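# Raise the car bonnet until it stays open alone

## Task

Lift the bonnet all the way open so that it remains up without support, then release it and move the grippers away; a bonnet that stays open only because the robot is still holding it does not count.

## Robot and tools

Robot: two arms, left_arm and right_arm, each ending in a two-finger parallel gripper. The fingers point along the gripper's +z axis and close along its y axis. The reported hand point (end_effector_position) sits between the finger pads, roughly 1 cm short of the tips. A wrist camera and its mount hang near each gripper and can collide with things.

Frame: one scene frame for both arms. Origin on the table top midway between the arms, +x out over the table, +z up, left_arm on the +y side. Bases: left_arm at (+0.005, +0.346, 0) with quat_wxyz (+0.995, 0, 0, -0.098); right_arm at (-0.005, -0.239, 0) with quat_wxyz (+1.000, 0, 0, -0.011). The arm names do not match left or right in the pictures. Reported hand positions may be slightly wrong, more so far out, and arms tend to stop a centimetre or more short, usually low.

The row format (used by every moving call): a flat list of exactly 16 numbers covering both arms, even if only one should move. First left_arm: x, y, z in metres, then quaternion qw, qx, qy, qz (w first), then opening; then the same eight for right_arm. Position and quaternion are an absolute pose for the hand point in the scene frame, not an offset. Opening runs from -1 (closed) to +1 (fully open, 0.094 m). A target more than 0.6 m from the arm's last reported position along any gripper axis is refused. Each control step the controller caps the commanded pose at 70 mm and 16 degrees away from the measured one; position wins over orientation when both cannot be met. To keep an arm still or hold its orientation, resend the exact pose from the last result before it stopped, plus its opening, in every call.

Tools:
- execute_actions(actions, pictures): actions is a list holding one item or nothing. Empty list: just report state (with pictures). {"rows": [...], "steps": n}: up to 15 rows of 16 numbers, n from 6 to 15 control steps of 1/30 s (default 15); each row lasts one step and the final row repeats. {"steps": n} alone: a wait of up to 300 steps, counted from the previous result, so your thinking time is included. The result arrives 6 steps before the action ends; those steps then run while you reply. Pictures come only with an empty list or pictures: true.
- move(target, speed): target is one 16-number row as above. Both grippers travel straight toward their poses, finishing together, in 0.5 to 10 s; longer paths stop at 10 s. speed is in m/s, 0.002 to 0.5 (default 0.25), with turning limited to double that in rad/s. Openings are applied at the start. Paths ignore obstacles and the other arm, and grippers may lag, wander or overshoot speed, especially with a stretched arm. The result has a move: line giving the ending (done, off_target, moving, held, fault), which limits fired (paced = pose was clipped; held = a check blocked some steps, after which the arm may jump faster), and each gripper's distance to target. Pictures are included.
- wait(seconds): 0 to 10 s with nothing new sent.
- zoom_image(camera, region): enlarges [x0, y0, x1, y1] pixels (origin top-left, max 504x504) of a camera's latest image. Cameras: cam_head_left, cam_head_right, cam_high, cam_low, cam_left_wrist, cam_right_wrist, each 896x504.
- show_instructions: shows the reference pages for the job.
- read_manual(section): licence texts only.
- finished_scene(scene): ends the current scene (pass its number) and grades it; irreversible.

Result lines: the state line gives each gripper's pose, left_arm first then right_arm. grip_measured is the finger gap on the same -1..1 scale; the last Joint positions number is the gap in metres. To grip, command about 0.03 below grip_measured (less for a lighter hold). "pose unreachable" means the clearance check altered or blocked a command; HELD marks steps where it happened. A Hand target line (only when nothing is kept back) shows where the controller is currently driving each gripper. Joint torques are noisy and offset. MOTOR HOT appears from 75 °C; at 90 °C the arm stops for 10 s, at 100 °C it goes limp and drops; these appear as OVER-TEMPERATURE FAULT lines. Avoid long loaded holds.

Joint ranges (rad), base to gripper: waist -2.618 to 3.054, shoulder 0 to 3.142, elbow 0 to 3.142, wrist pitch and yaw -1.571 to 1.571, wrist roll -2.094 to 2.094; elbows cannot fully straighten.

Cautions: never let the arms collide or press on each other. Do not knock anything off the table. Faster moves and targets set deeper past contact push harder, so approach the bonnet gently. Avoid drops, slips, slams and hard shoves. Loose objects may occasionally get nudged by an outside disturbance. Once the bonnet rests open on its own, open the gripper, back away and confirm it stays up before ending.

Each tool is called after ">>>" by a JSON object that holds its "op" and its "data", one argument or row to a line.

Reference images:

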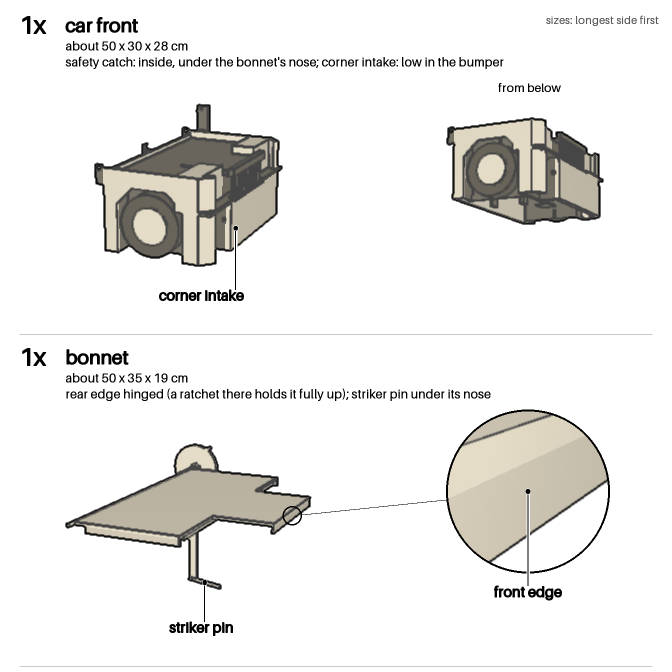

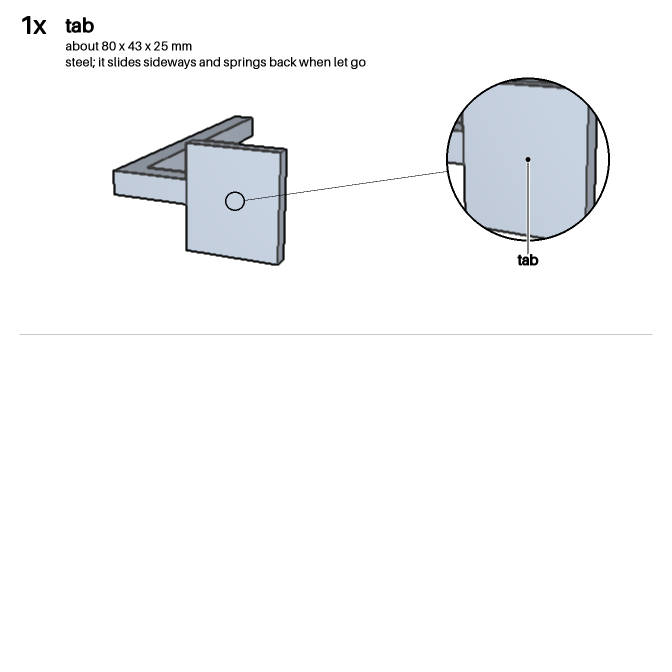

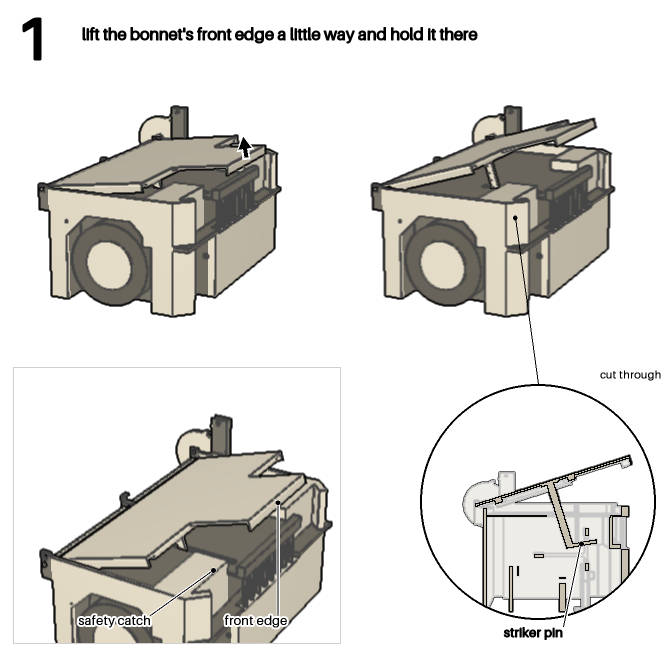

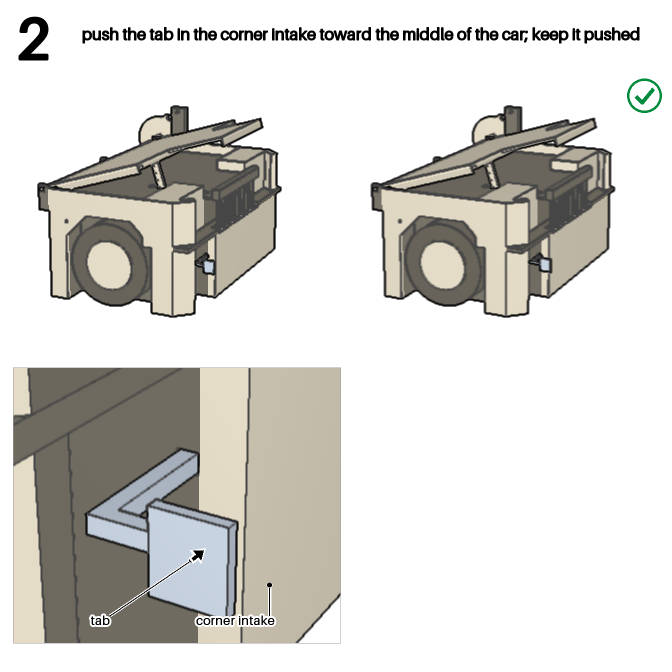

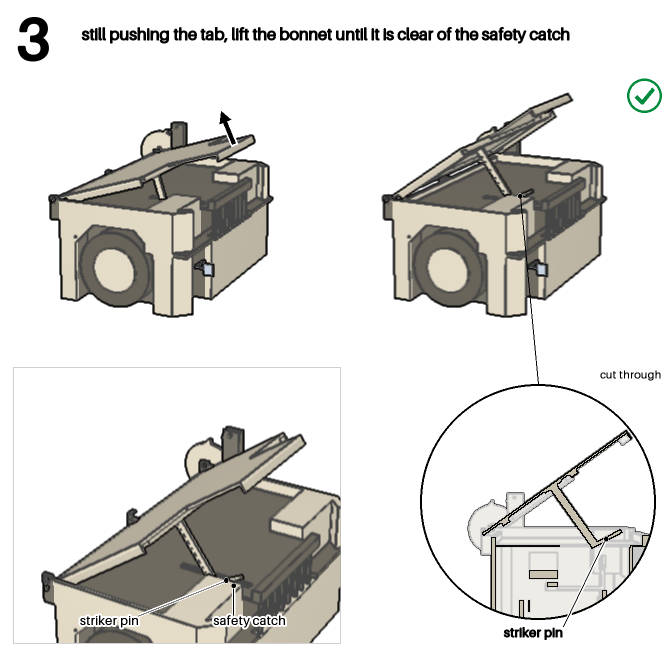

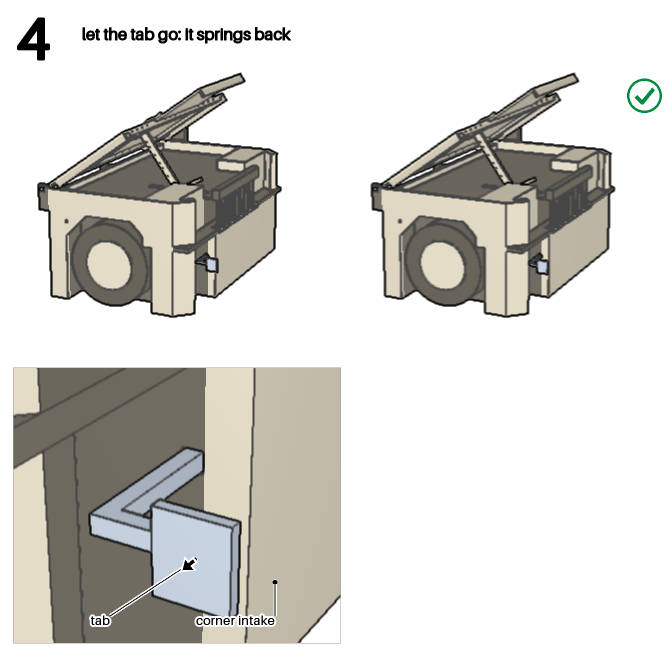

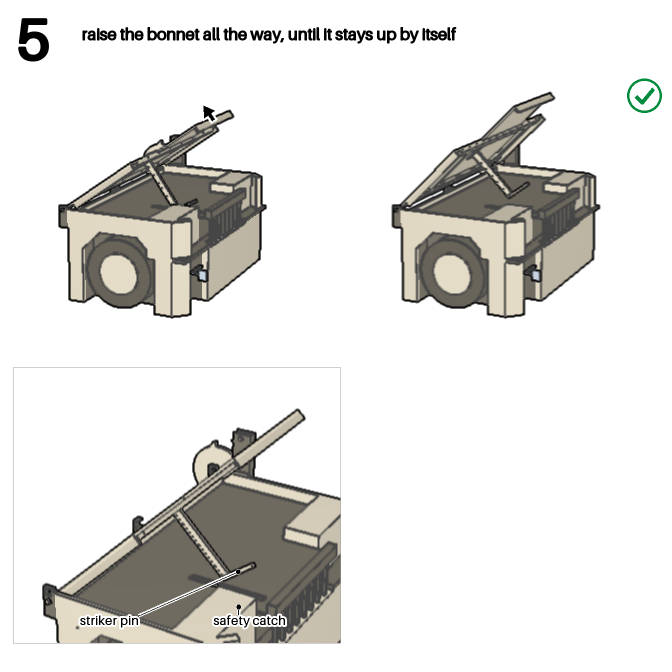

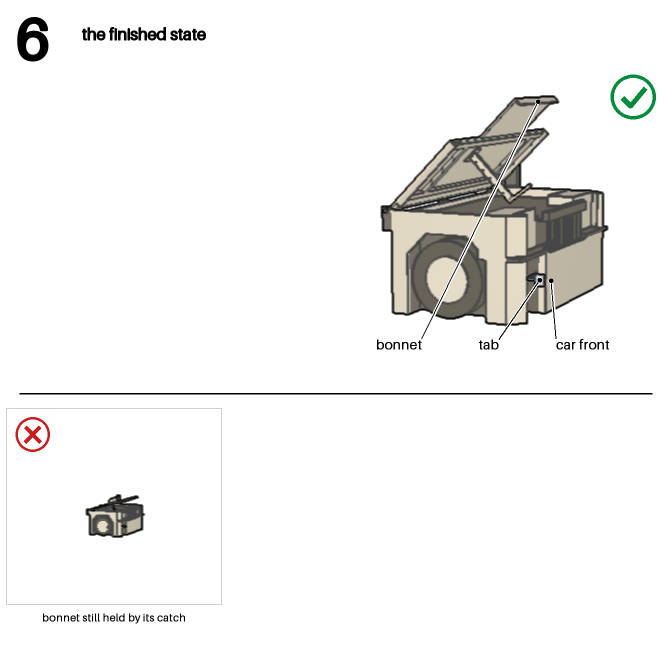

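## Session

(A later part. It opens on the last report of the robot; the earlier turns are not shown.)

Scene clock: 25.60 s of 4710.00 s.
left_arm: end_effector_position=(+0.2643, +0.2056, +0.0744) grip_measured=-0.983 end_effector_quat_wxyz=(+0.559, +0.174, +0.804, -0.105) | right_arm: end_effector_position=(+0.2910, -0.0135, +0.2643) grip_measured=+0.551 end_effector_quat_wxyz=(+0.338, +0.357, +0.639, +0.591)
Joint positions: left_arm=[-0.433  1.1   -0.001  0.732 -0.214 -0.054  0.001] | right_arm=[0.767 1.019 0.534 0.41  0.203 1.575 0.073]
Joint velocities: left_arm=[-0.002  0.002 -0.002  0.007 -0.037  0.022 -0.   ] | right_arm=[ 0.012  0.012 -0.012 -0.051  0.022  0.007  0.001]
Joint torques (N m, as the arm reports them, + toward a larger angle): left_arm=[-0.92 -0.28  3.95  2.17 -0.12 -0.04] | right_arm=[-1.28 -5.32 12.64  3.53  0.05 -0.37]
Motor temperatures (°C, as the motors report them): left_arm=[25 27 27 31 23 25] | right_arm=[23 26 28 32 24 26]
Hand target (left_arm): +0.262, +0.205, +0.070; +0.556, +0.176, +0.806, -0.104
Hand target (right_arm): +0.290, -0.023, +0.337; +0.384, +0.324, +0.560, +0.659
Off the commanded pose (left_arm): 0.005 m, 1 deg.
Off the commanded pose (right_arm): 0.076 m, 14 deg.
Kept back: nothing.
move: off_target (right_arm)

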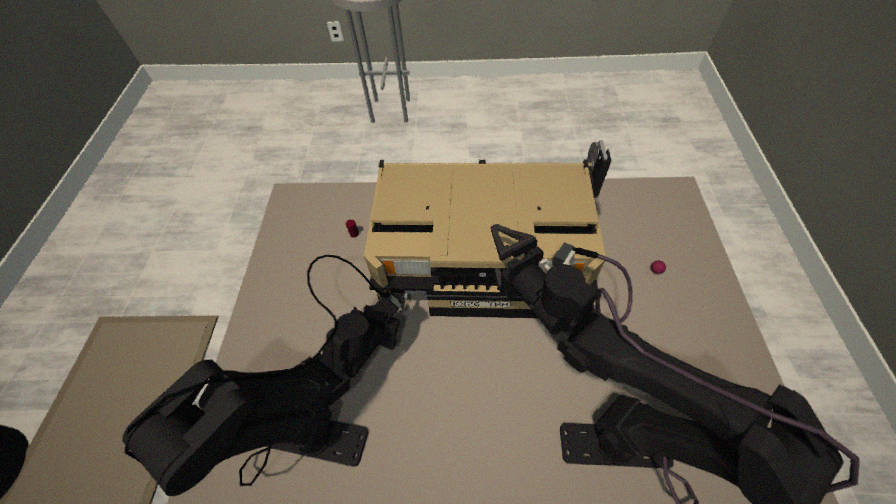

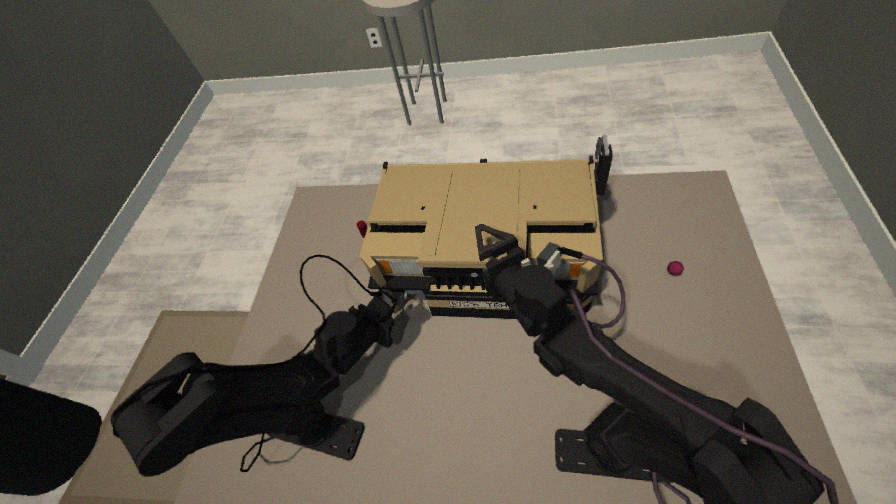

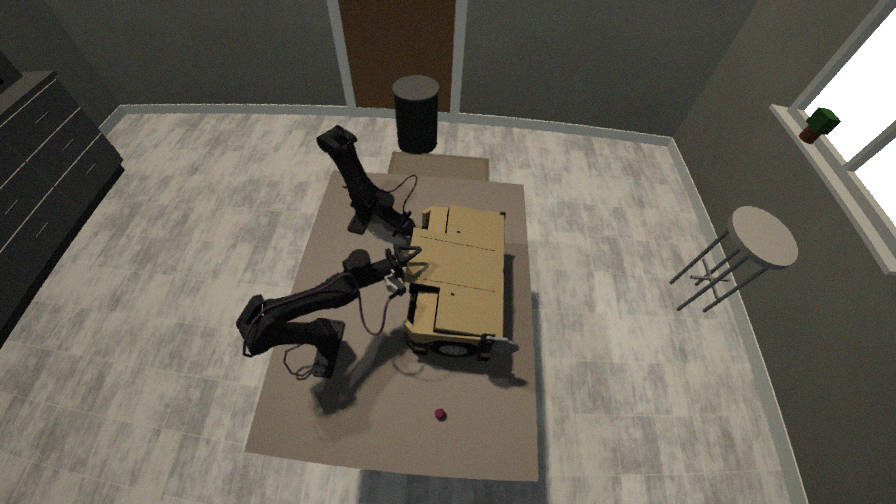

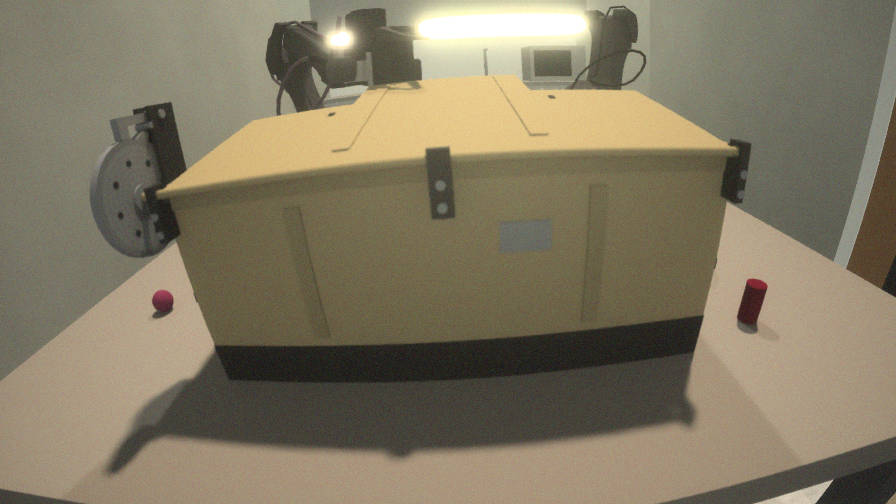

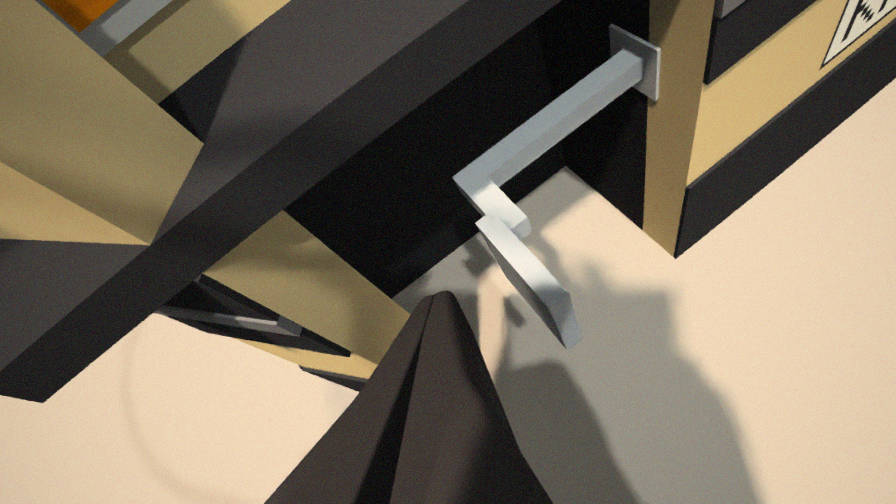

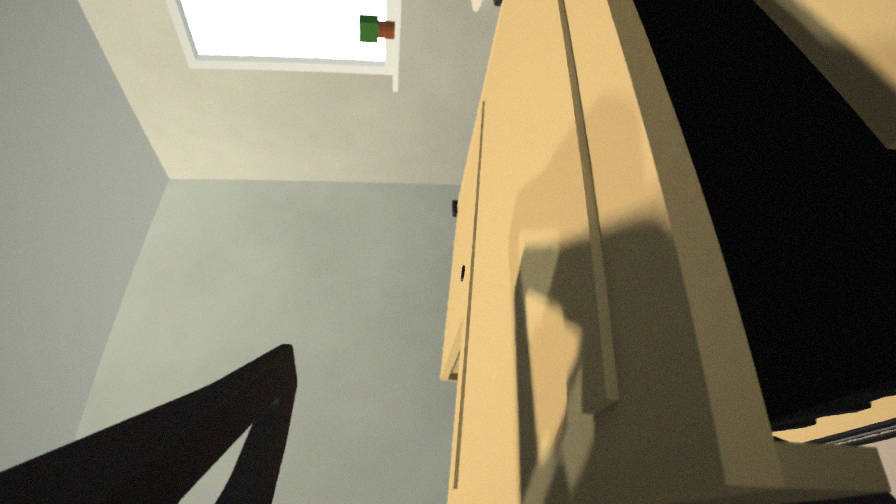

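>>> {"op": "move", "data": {
  "target": [0.262,0.205,0.07,0.556,0.176,0.806,-0.104,-1,0.295,0.03,0.262,0.5,0.5,0.5,0.5,0.55],
  "speed": 0.1
}}

>>> {"op": "move", "data": {
  "target": [0.262,0.205,0.07,0.556,0.176,0.806,-0.104,-1,0.305,0.03,0.33,0.5,0.5,0.5,0.5,0.55],
  "speed": 0.05
}}

Scene clock: 29.30 s of 4710.00 s.
left_arm: end_effector_position=(+0.2644, +0.2056, +0.0746) grip_measured=-0.983 end_effector_quat_wxyz=(+0.559, +0.174, +0.804, -0.105) | right_arm: end_effector_position=(+0.2965, +0.0243, +0.2581) grip_measured=+0.551 end_effector_quat_wxyz=(+0.505, +0.495, +0.502, +0.498)
Joint positions: left_arm=[-0.433  1.1   -0.001  0.732 -0.215 -0.054  0.001] | right_arm=[1.151 1.501 0.739 0.775 1.128 1.545 0.073]
Joint velocities: left_arm=[ 0.012 -0.022 -0.012 -0.066  0.066 -0.007  0.002] | right_arm=[ 0.002 -0.002  0.012  0.051  0.066 -0.022 -0.   ]
Joint torques (N m, as the arm reports them, + toward a larger angle): left_arm=[-0.91 -0.2   3.94  2.14 -0.11 -0.04] | right_arm=[ 0.71 -5.47 10.37  1.67  0.06 -0.14]
Motor temperatures (°C, as the motors report them): left_arm=[25 27 27 32 23 25] | right_arm=[23 26 28 32 24 26]
Hand target (left_arm): +0.262, +0.205, +0.070; +0.556, +0.176, +0.806, -0.104
Hand target (right_arm): +0.296, +0.030, +0.265; +0.506, +0.494, +0.499, +0.502
Off the commanded pose (left_arm): 0.005 m, 1 deg.
Off the commanded pose (right_arm): 0.007 m, 1 deg.
Kept back: nothing.
move: done

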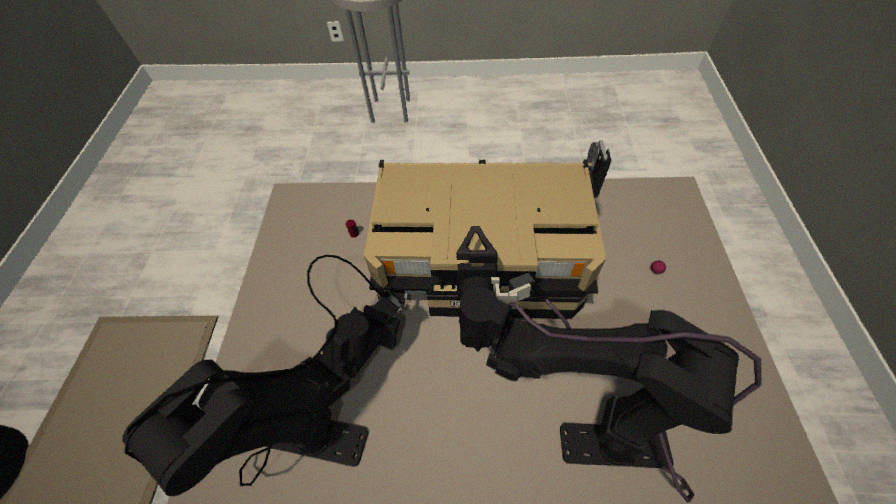

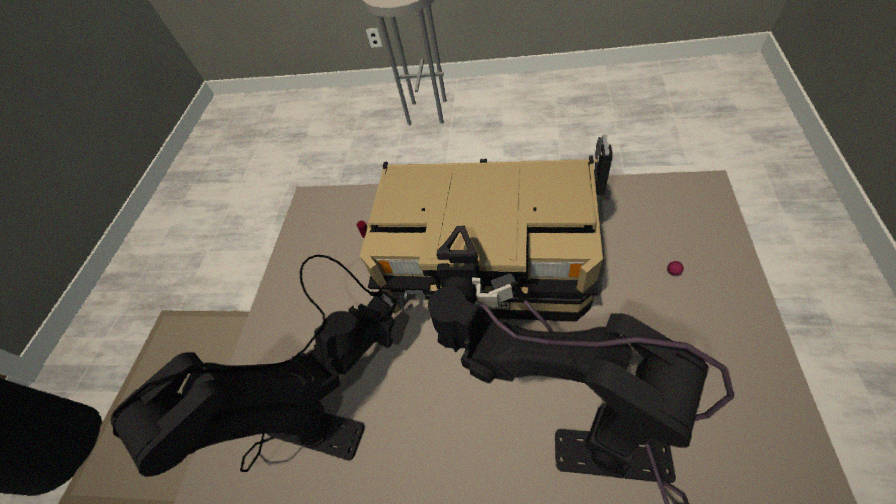

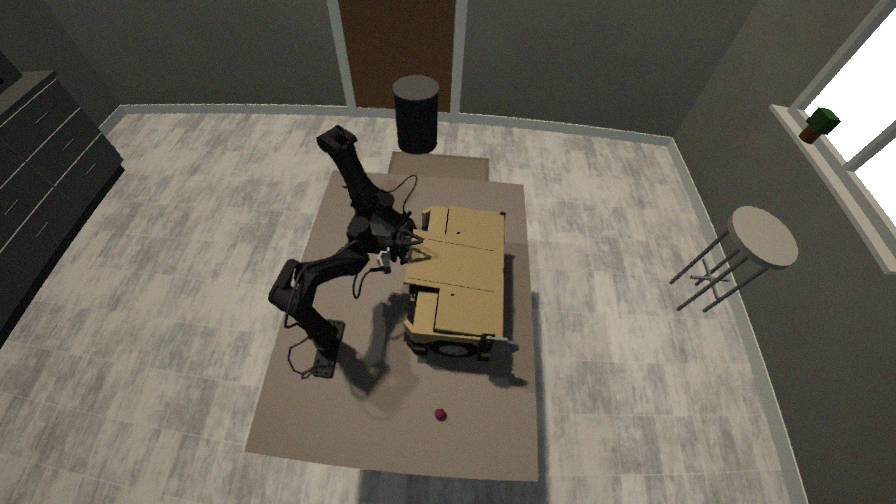

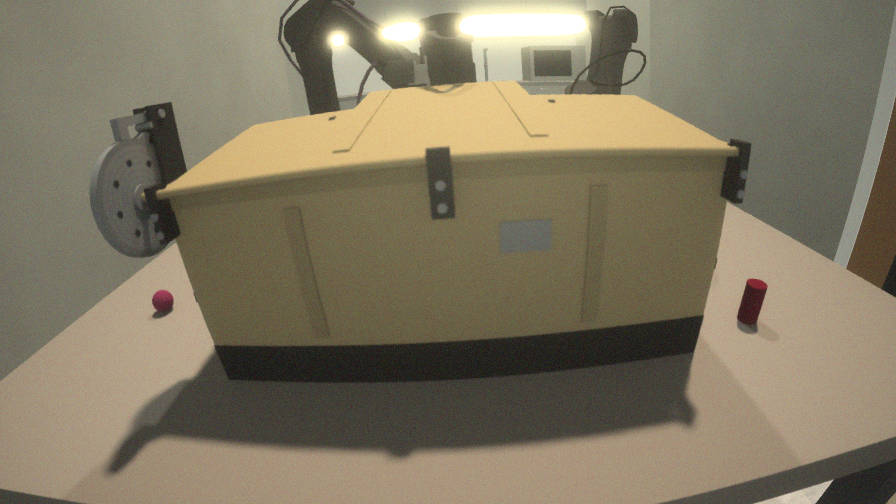

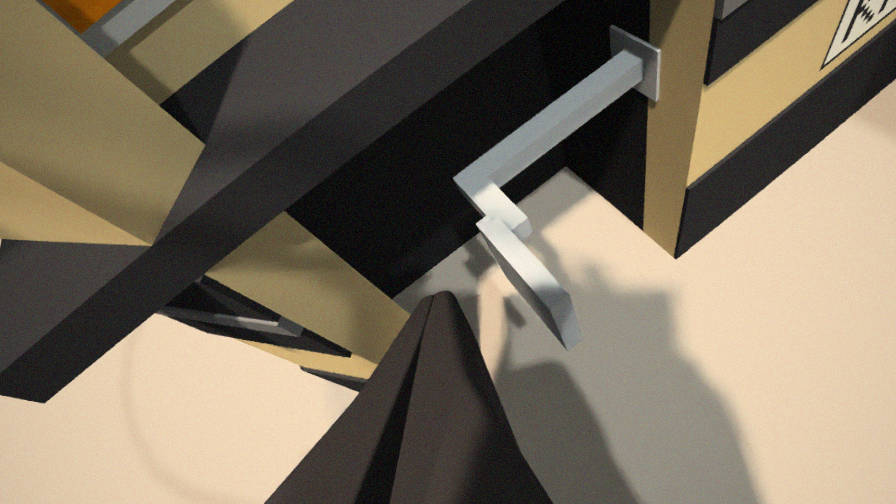

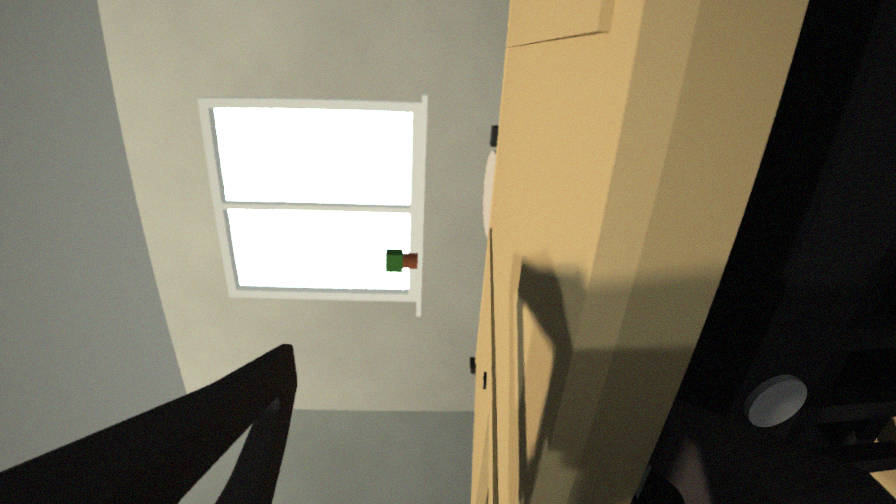

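Scene clock: 31.07 s of 4710.00 s.
left_arm: end_effector_position=(+0.2644, +0.2056, +0.0746) grip_measured=-0.983 end_effector_quat_wxyz=(+0.559, +0.174, +0.804, -0.105) | right_arm: end_effector_position=(+0.3035, +0.0293, +0.2817) grip_measured=+0.551 end_effector_quat_wxyz=(+0.516, +0.486, +0.544, +0.448)
Joint positions: left_arm=[-0.433  1.1   -0.001  0.732 -0.215 -0.054  0.001] | right_arm=[1.14  1.46  0.91  0.397 1.127 1.583 0.073]
Joint velocities: left_arm=[ 0.002 -0.002  0.002 -0.007 -0.066 -0.022  0.   ] | right_arm=[ 0.017 -0.007 -0.002 -0.066 -0.051 -0.051 -0.   ]
Joint torques (N m, as the arm reports them, + toward a larger angle): left_arm=[-0.92 -0.19  3.93  2.15 -0.12 -0.03] | right_arm=[-0.35 -9.84 14.03  2.16 -0.05 -0.13]
Motor temperatures (°C, as the motors report them): left_arm=[25 27 27 32 23 25] | right_arm=[23 26 28 32 24 26]
Hand target (left_arm): +0.262, +0.205, +0.070; +0.556, +0.176, +0.806, -0.104
Hand target (right_arm): +0.304, +0.028, +0.328; +0.500, +0.500, +0.500, +0.500
Off the commanded pose (left_arm): 0.005 m, 1 deg.
Off the commanded pose (right_arm): 0.048 m, 8 deg.
Kept back: nothing.
move: off_target (right_arm)

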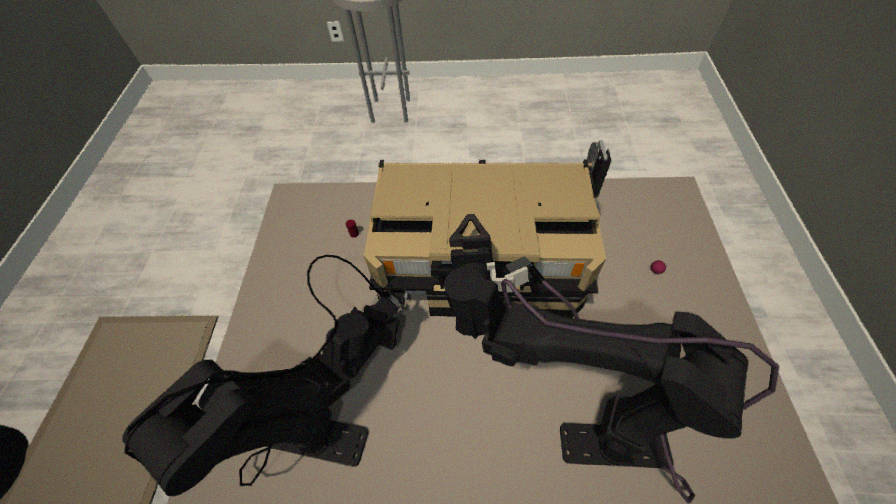

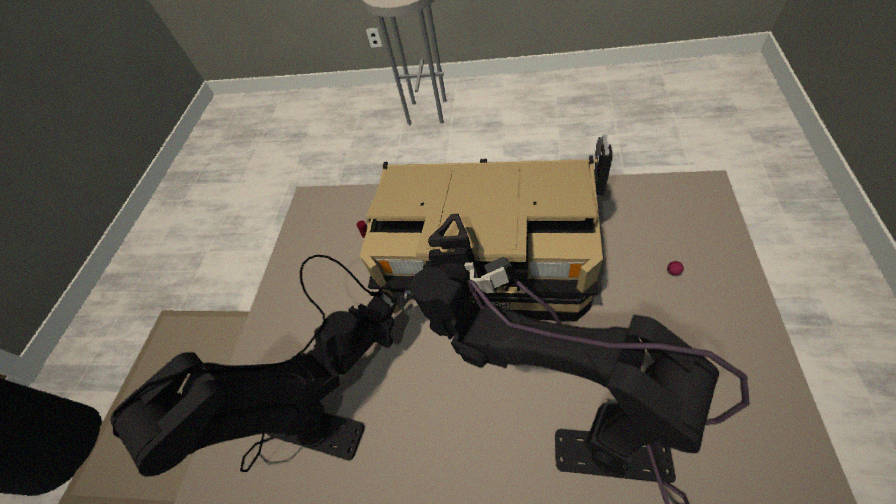

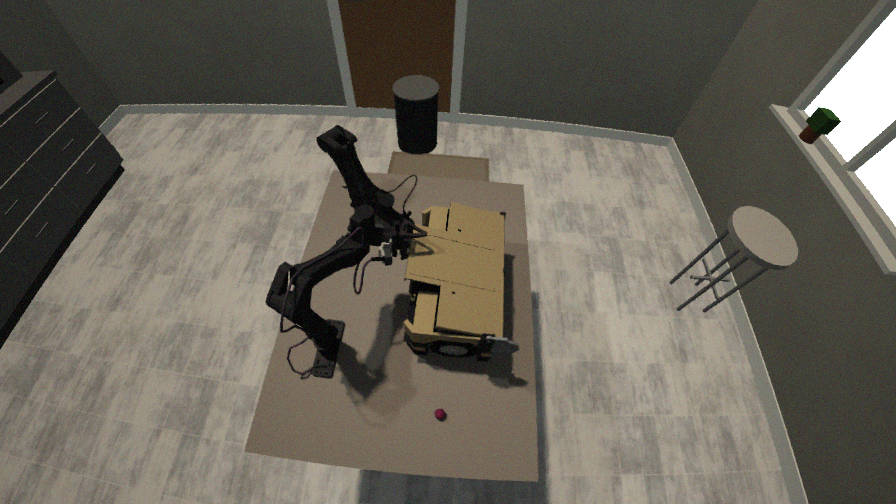

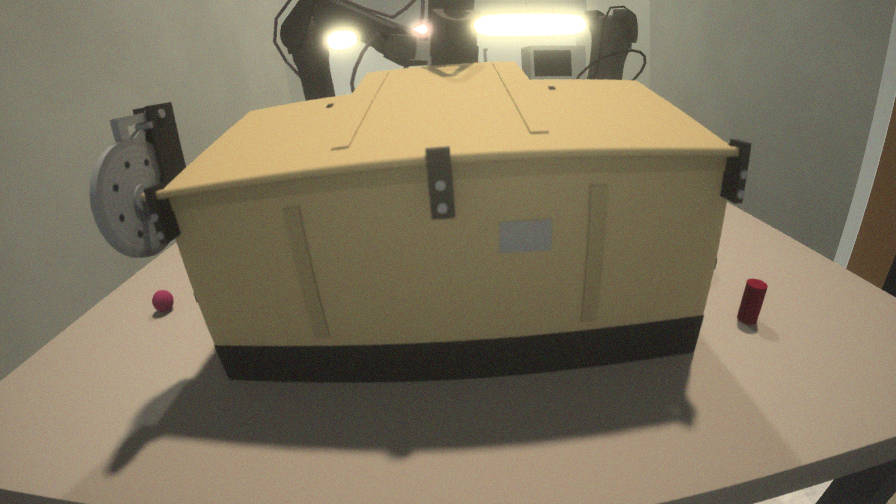

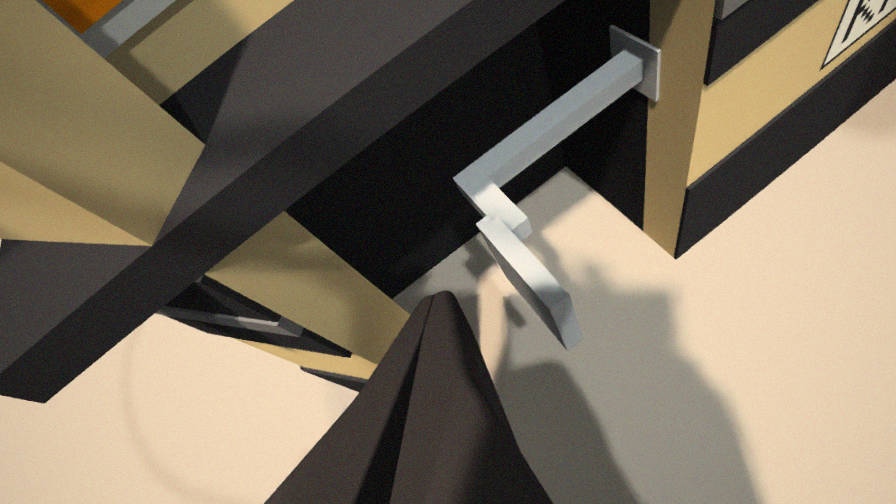

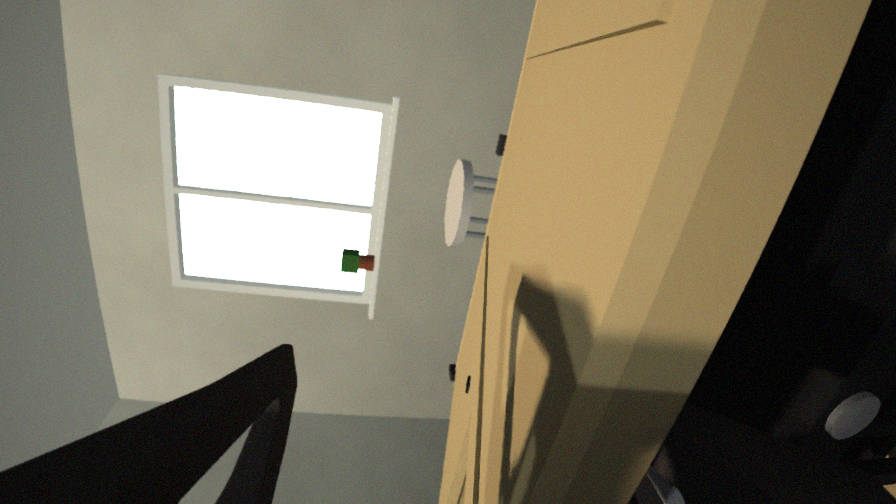

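>>> {"op": "execute_actions", "data": {
  "actions": [
    {"rows":[[0.262,0.202,0.07,0.556,0.176,0.806,-0.104,-1,0.305,0.03,0.332,0.5,0.5,0.5,0.5,0.55],[0.262,0.199,0.07,0.556,0.176,0.806,-0.104,-1,0.305,0.03,0.334,0.5,0.5,0.5,0.5,0.55],[0.262,0.196,0.07,0.556,0.176,0.806,-0.104,-1,0.305,0.03,0.336,0.5,0.5,0.5,0.5,0.55],[0.262,0.193,0.07,0.556,0.176,0.806,-0.104,-1,0.305,0.03,0.338,0.5,0.5,0.5,0.5,0.55],[0.262,0.19,0.07,0.556,0.176,0.806,-0.104,-1,0.306,0.03,0.34,0.5,0.5,0.5,0.5,0.55],[0.262,0.187,0.07,0.556,0.176,0.806,-0.104,-1,0.306,0.03,0.342,0.5,0.5,0.5,0.5,0.55],[0.262,0.184,0.07,0.556,0.176,0.806,-0.104,-1,0.306,0.03,0.344,0.5,0.5,0.5,0.5,0.55],[0.262,0.181,0.07,0.556,0.176,0.806,-0.104,-1,0.307,0.03,0.346,0.5,0.5,0.5,0.5,0.55],[0.262,0.178,0.07,0.556,0.176,0.806,-0.104,-1,0.307,0.03,0.348,0.5,0.5,0.5,0.5,0.55],[0.262,0.175,0.07,0.556,0.176,0.806,-0.104,-1,0.308,0.03,0.35,0.5,0.5,0.5,0.5,0.55]],"steps":15}
  ]
}}

>>> {"op": "wait", "data": {
  "seconds": 0.7
}}

Scene clock: 31.80 s of 4710.00 s.
left_arm: end_effector_position=(+0.2526, +0.1926, +0.0554) grip_measured=-0.983 end_effector_quat_wxyz=(+0.536, +0.194, +0.816, -0.094) | right_arm: end_effector_position=(+0.3053, +0.0294, +0.2906) grip_measured=+0.551 end_effector_quat_wxyz=(+0.517, +0.487, +0.546, +0.445)
Joint positions: left_arm=[-0.546  1.2    0.001  0.757 -0.304 -0.081  0.001] | right_arm=[1.135 1.455 0.947 0.346 1.125 1.584 0.073]
Joint velocities: left_arm=[-0.403  0.349  0.066 -0.051 -0.549 -0.183 -0.001] | right_arm=[-0.056 -0.061  0.232 -0.212  0.022  0.007  0.   ]
Joint torques (N m, as the arm reports them, + toward a larger angle): left_arm=[-1.3  -0.93  7.09  2.25  0.29 -0.11] | right_arm=[ -0.08 -10.61  14.59   2.23  -0.09  -0.21]
Motor temperatures (°C, as the motors report them): left_arm=[25 27 27 32 23 25] | right_arm=[23 26 29 32 24 26]
Steps of this call (steps 1 to 13: nothing new was sent; steps 14 to 22: the first 9 steps of this action). Readings (end_effector_position):
14: left_arm (+0.2643, +0.2054, +0.0744) | right_arm (+0.3035, +0.0293, +0.2815)
15: left_arm (+0.2635, +0.2041, +0.0735) | right_arm (+0.3035, +0.0293, +0.2817)
17: left_arm (+0.2603, +0.1994, +0.0695) | right_arm (+0.3036, +0.0296, +0.2821)
21: left_arm (+0.2535, +0.1931, +0.0578) | right_arm (+0.3049, +0.0295, +0.2880)
22: the state above

Scene clock: 32.70 s of 4710.00 s.
left_arm: end_effector_position=(+0.2545, +0.1926, +0.0534) grip_measured=-0.983 end_effector_quat_wxyz=(+0.536, +0.182, +0.821, -0.078) | right_arm: end_effector_position=(+0.3081, +0.0289, +0.3022) grip_measured=+0.551 end_effector_quat_wxyz=(+0.517, +0.490, +0.541, +0.448)
Joint positions: left_arm=[-0.587  1.242  0.018  0.762 -0.381 -0.109  0.001] | right_arm=[1.128 1.45  0.984 0.317 1.123 1.584 0.073]
Joint velocities: left_arm=[-0.012 -0.007  0.017 -0.037 -0.007  0.022 -0.   ] | right_arm=[ 0.017  0.007  0.017  0.022  0.007 -0.051 -0.001]
Joint torques (N m, as the arm reports them, + toward a larger angle): left_arm=[-1.19 -1.02  6.68  2.3   0.04 -0.14] | right_arm=[-0.09 -9.73 14.22  2.11 -0.11 -0.17]
Motor temperatures (°C, as the motors report them): left_arm=[25 27 27 32 23 25] | right_arm=[23 27 29 32 24 26]
Hand target (left_arm): +0.261, +0.176, +0.071; +0.555, +0.176, +0.807, -0.104
Hand target (right_arm): +0.307, +0.028, +0.349; +0.501, +0.499, +0.500, +0.500
Off the commanded pose (left_arm): 0.025 m, 4 deg.
Off the commanded pose (right_arm): 0.048 m, 8 deg.
Kept back: nothing.
Steps of this call (steps 1 to 6: the last 6 steps of your previous action; steps 7 to 27: nothing new was sent). Readings (end_effector_position):
1: left_arm (+0.2524, +0.1920, +0.0541) | right_arm (+0.3060, +0.0293, +0.2931)
2: left_arm (+0.2525, +0.1909, +0.0537) | right_arm (+0.3066, +0.0291, +0.2959)
4: left_arm (+0.2533, +0.1905, +0.0534) | right_arm (+0.3076, +0.0289, +0.3006)
8: left_arm (+0.2543, +0.1919, +0.0533) | right_arm (+0.3082, +0.0288, +0.3030)
27: the state above

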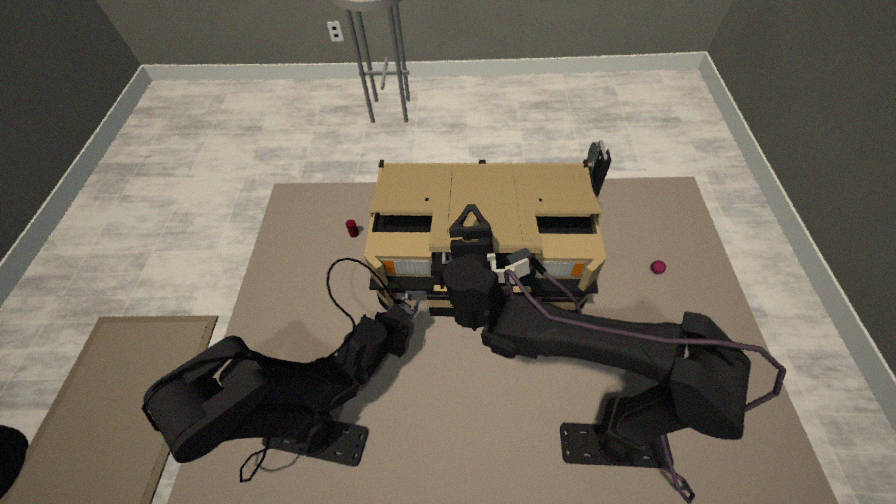

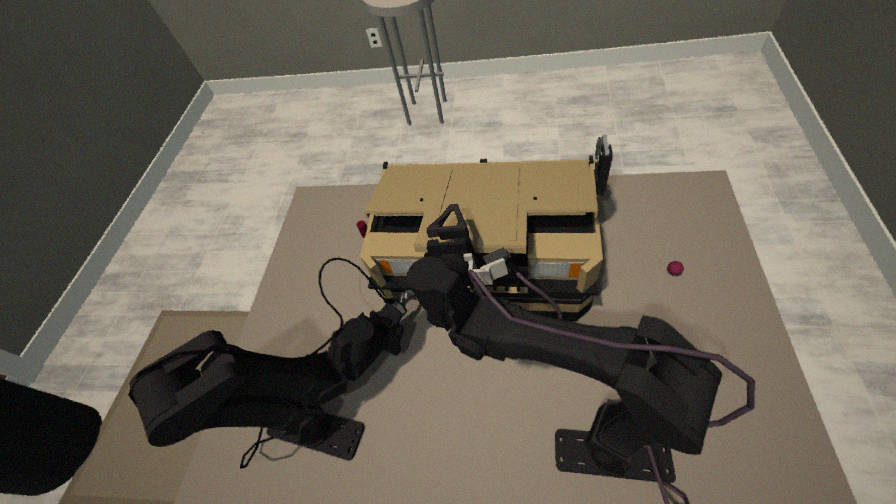

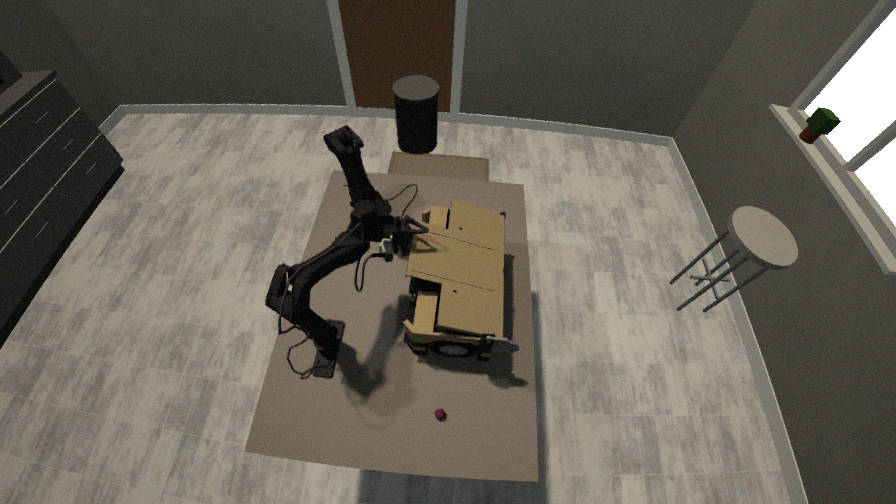

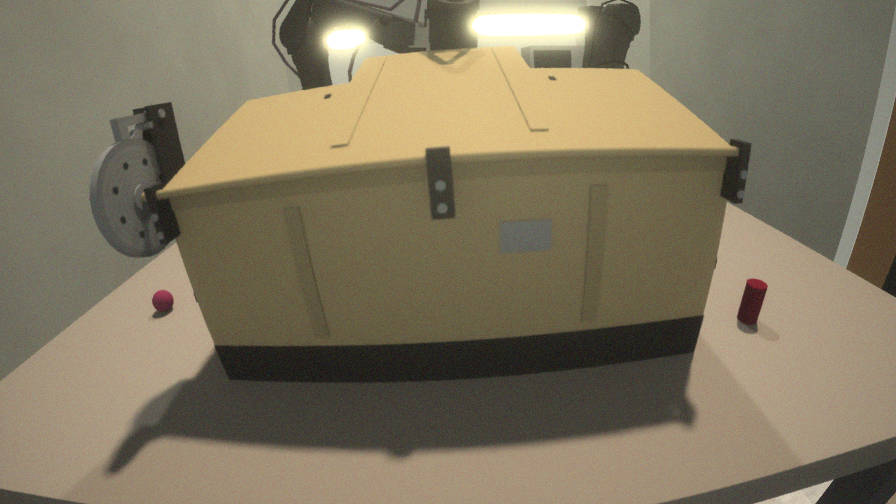

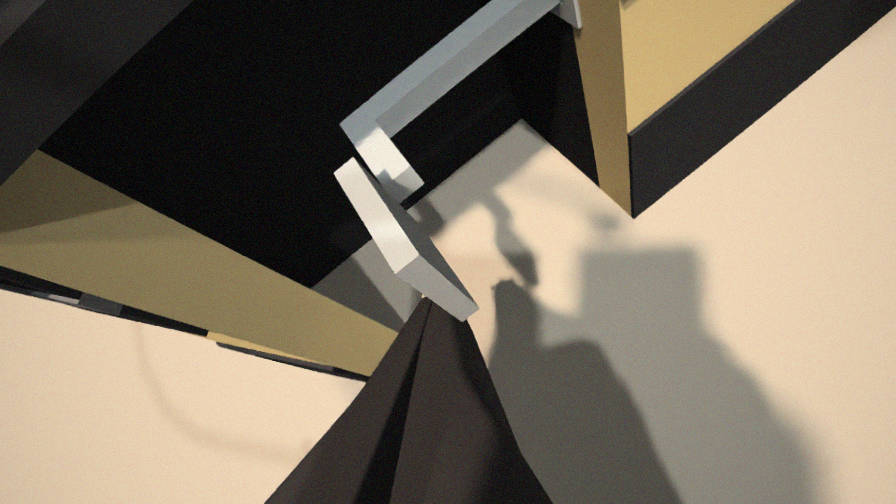

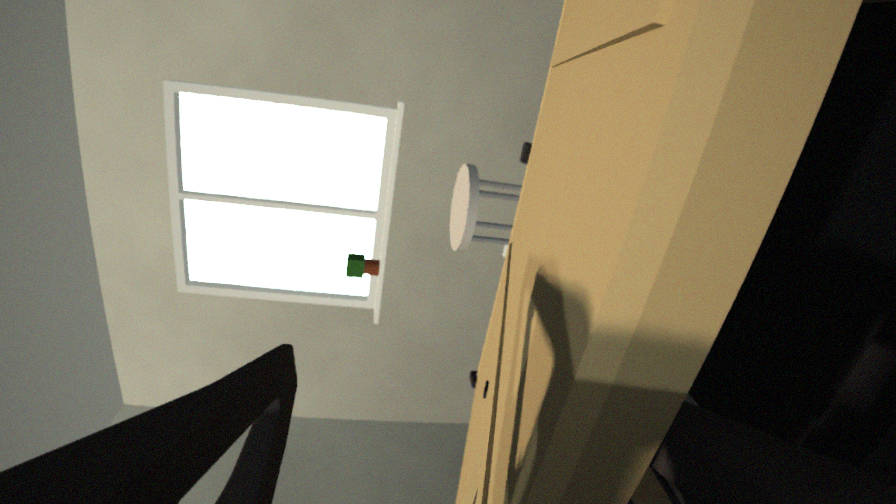

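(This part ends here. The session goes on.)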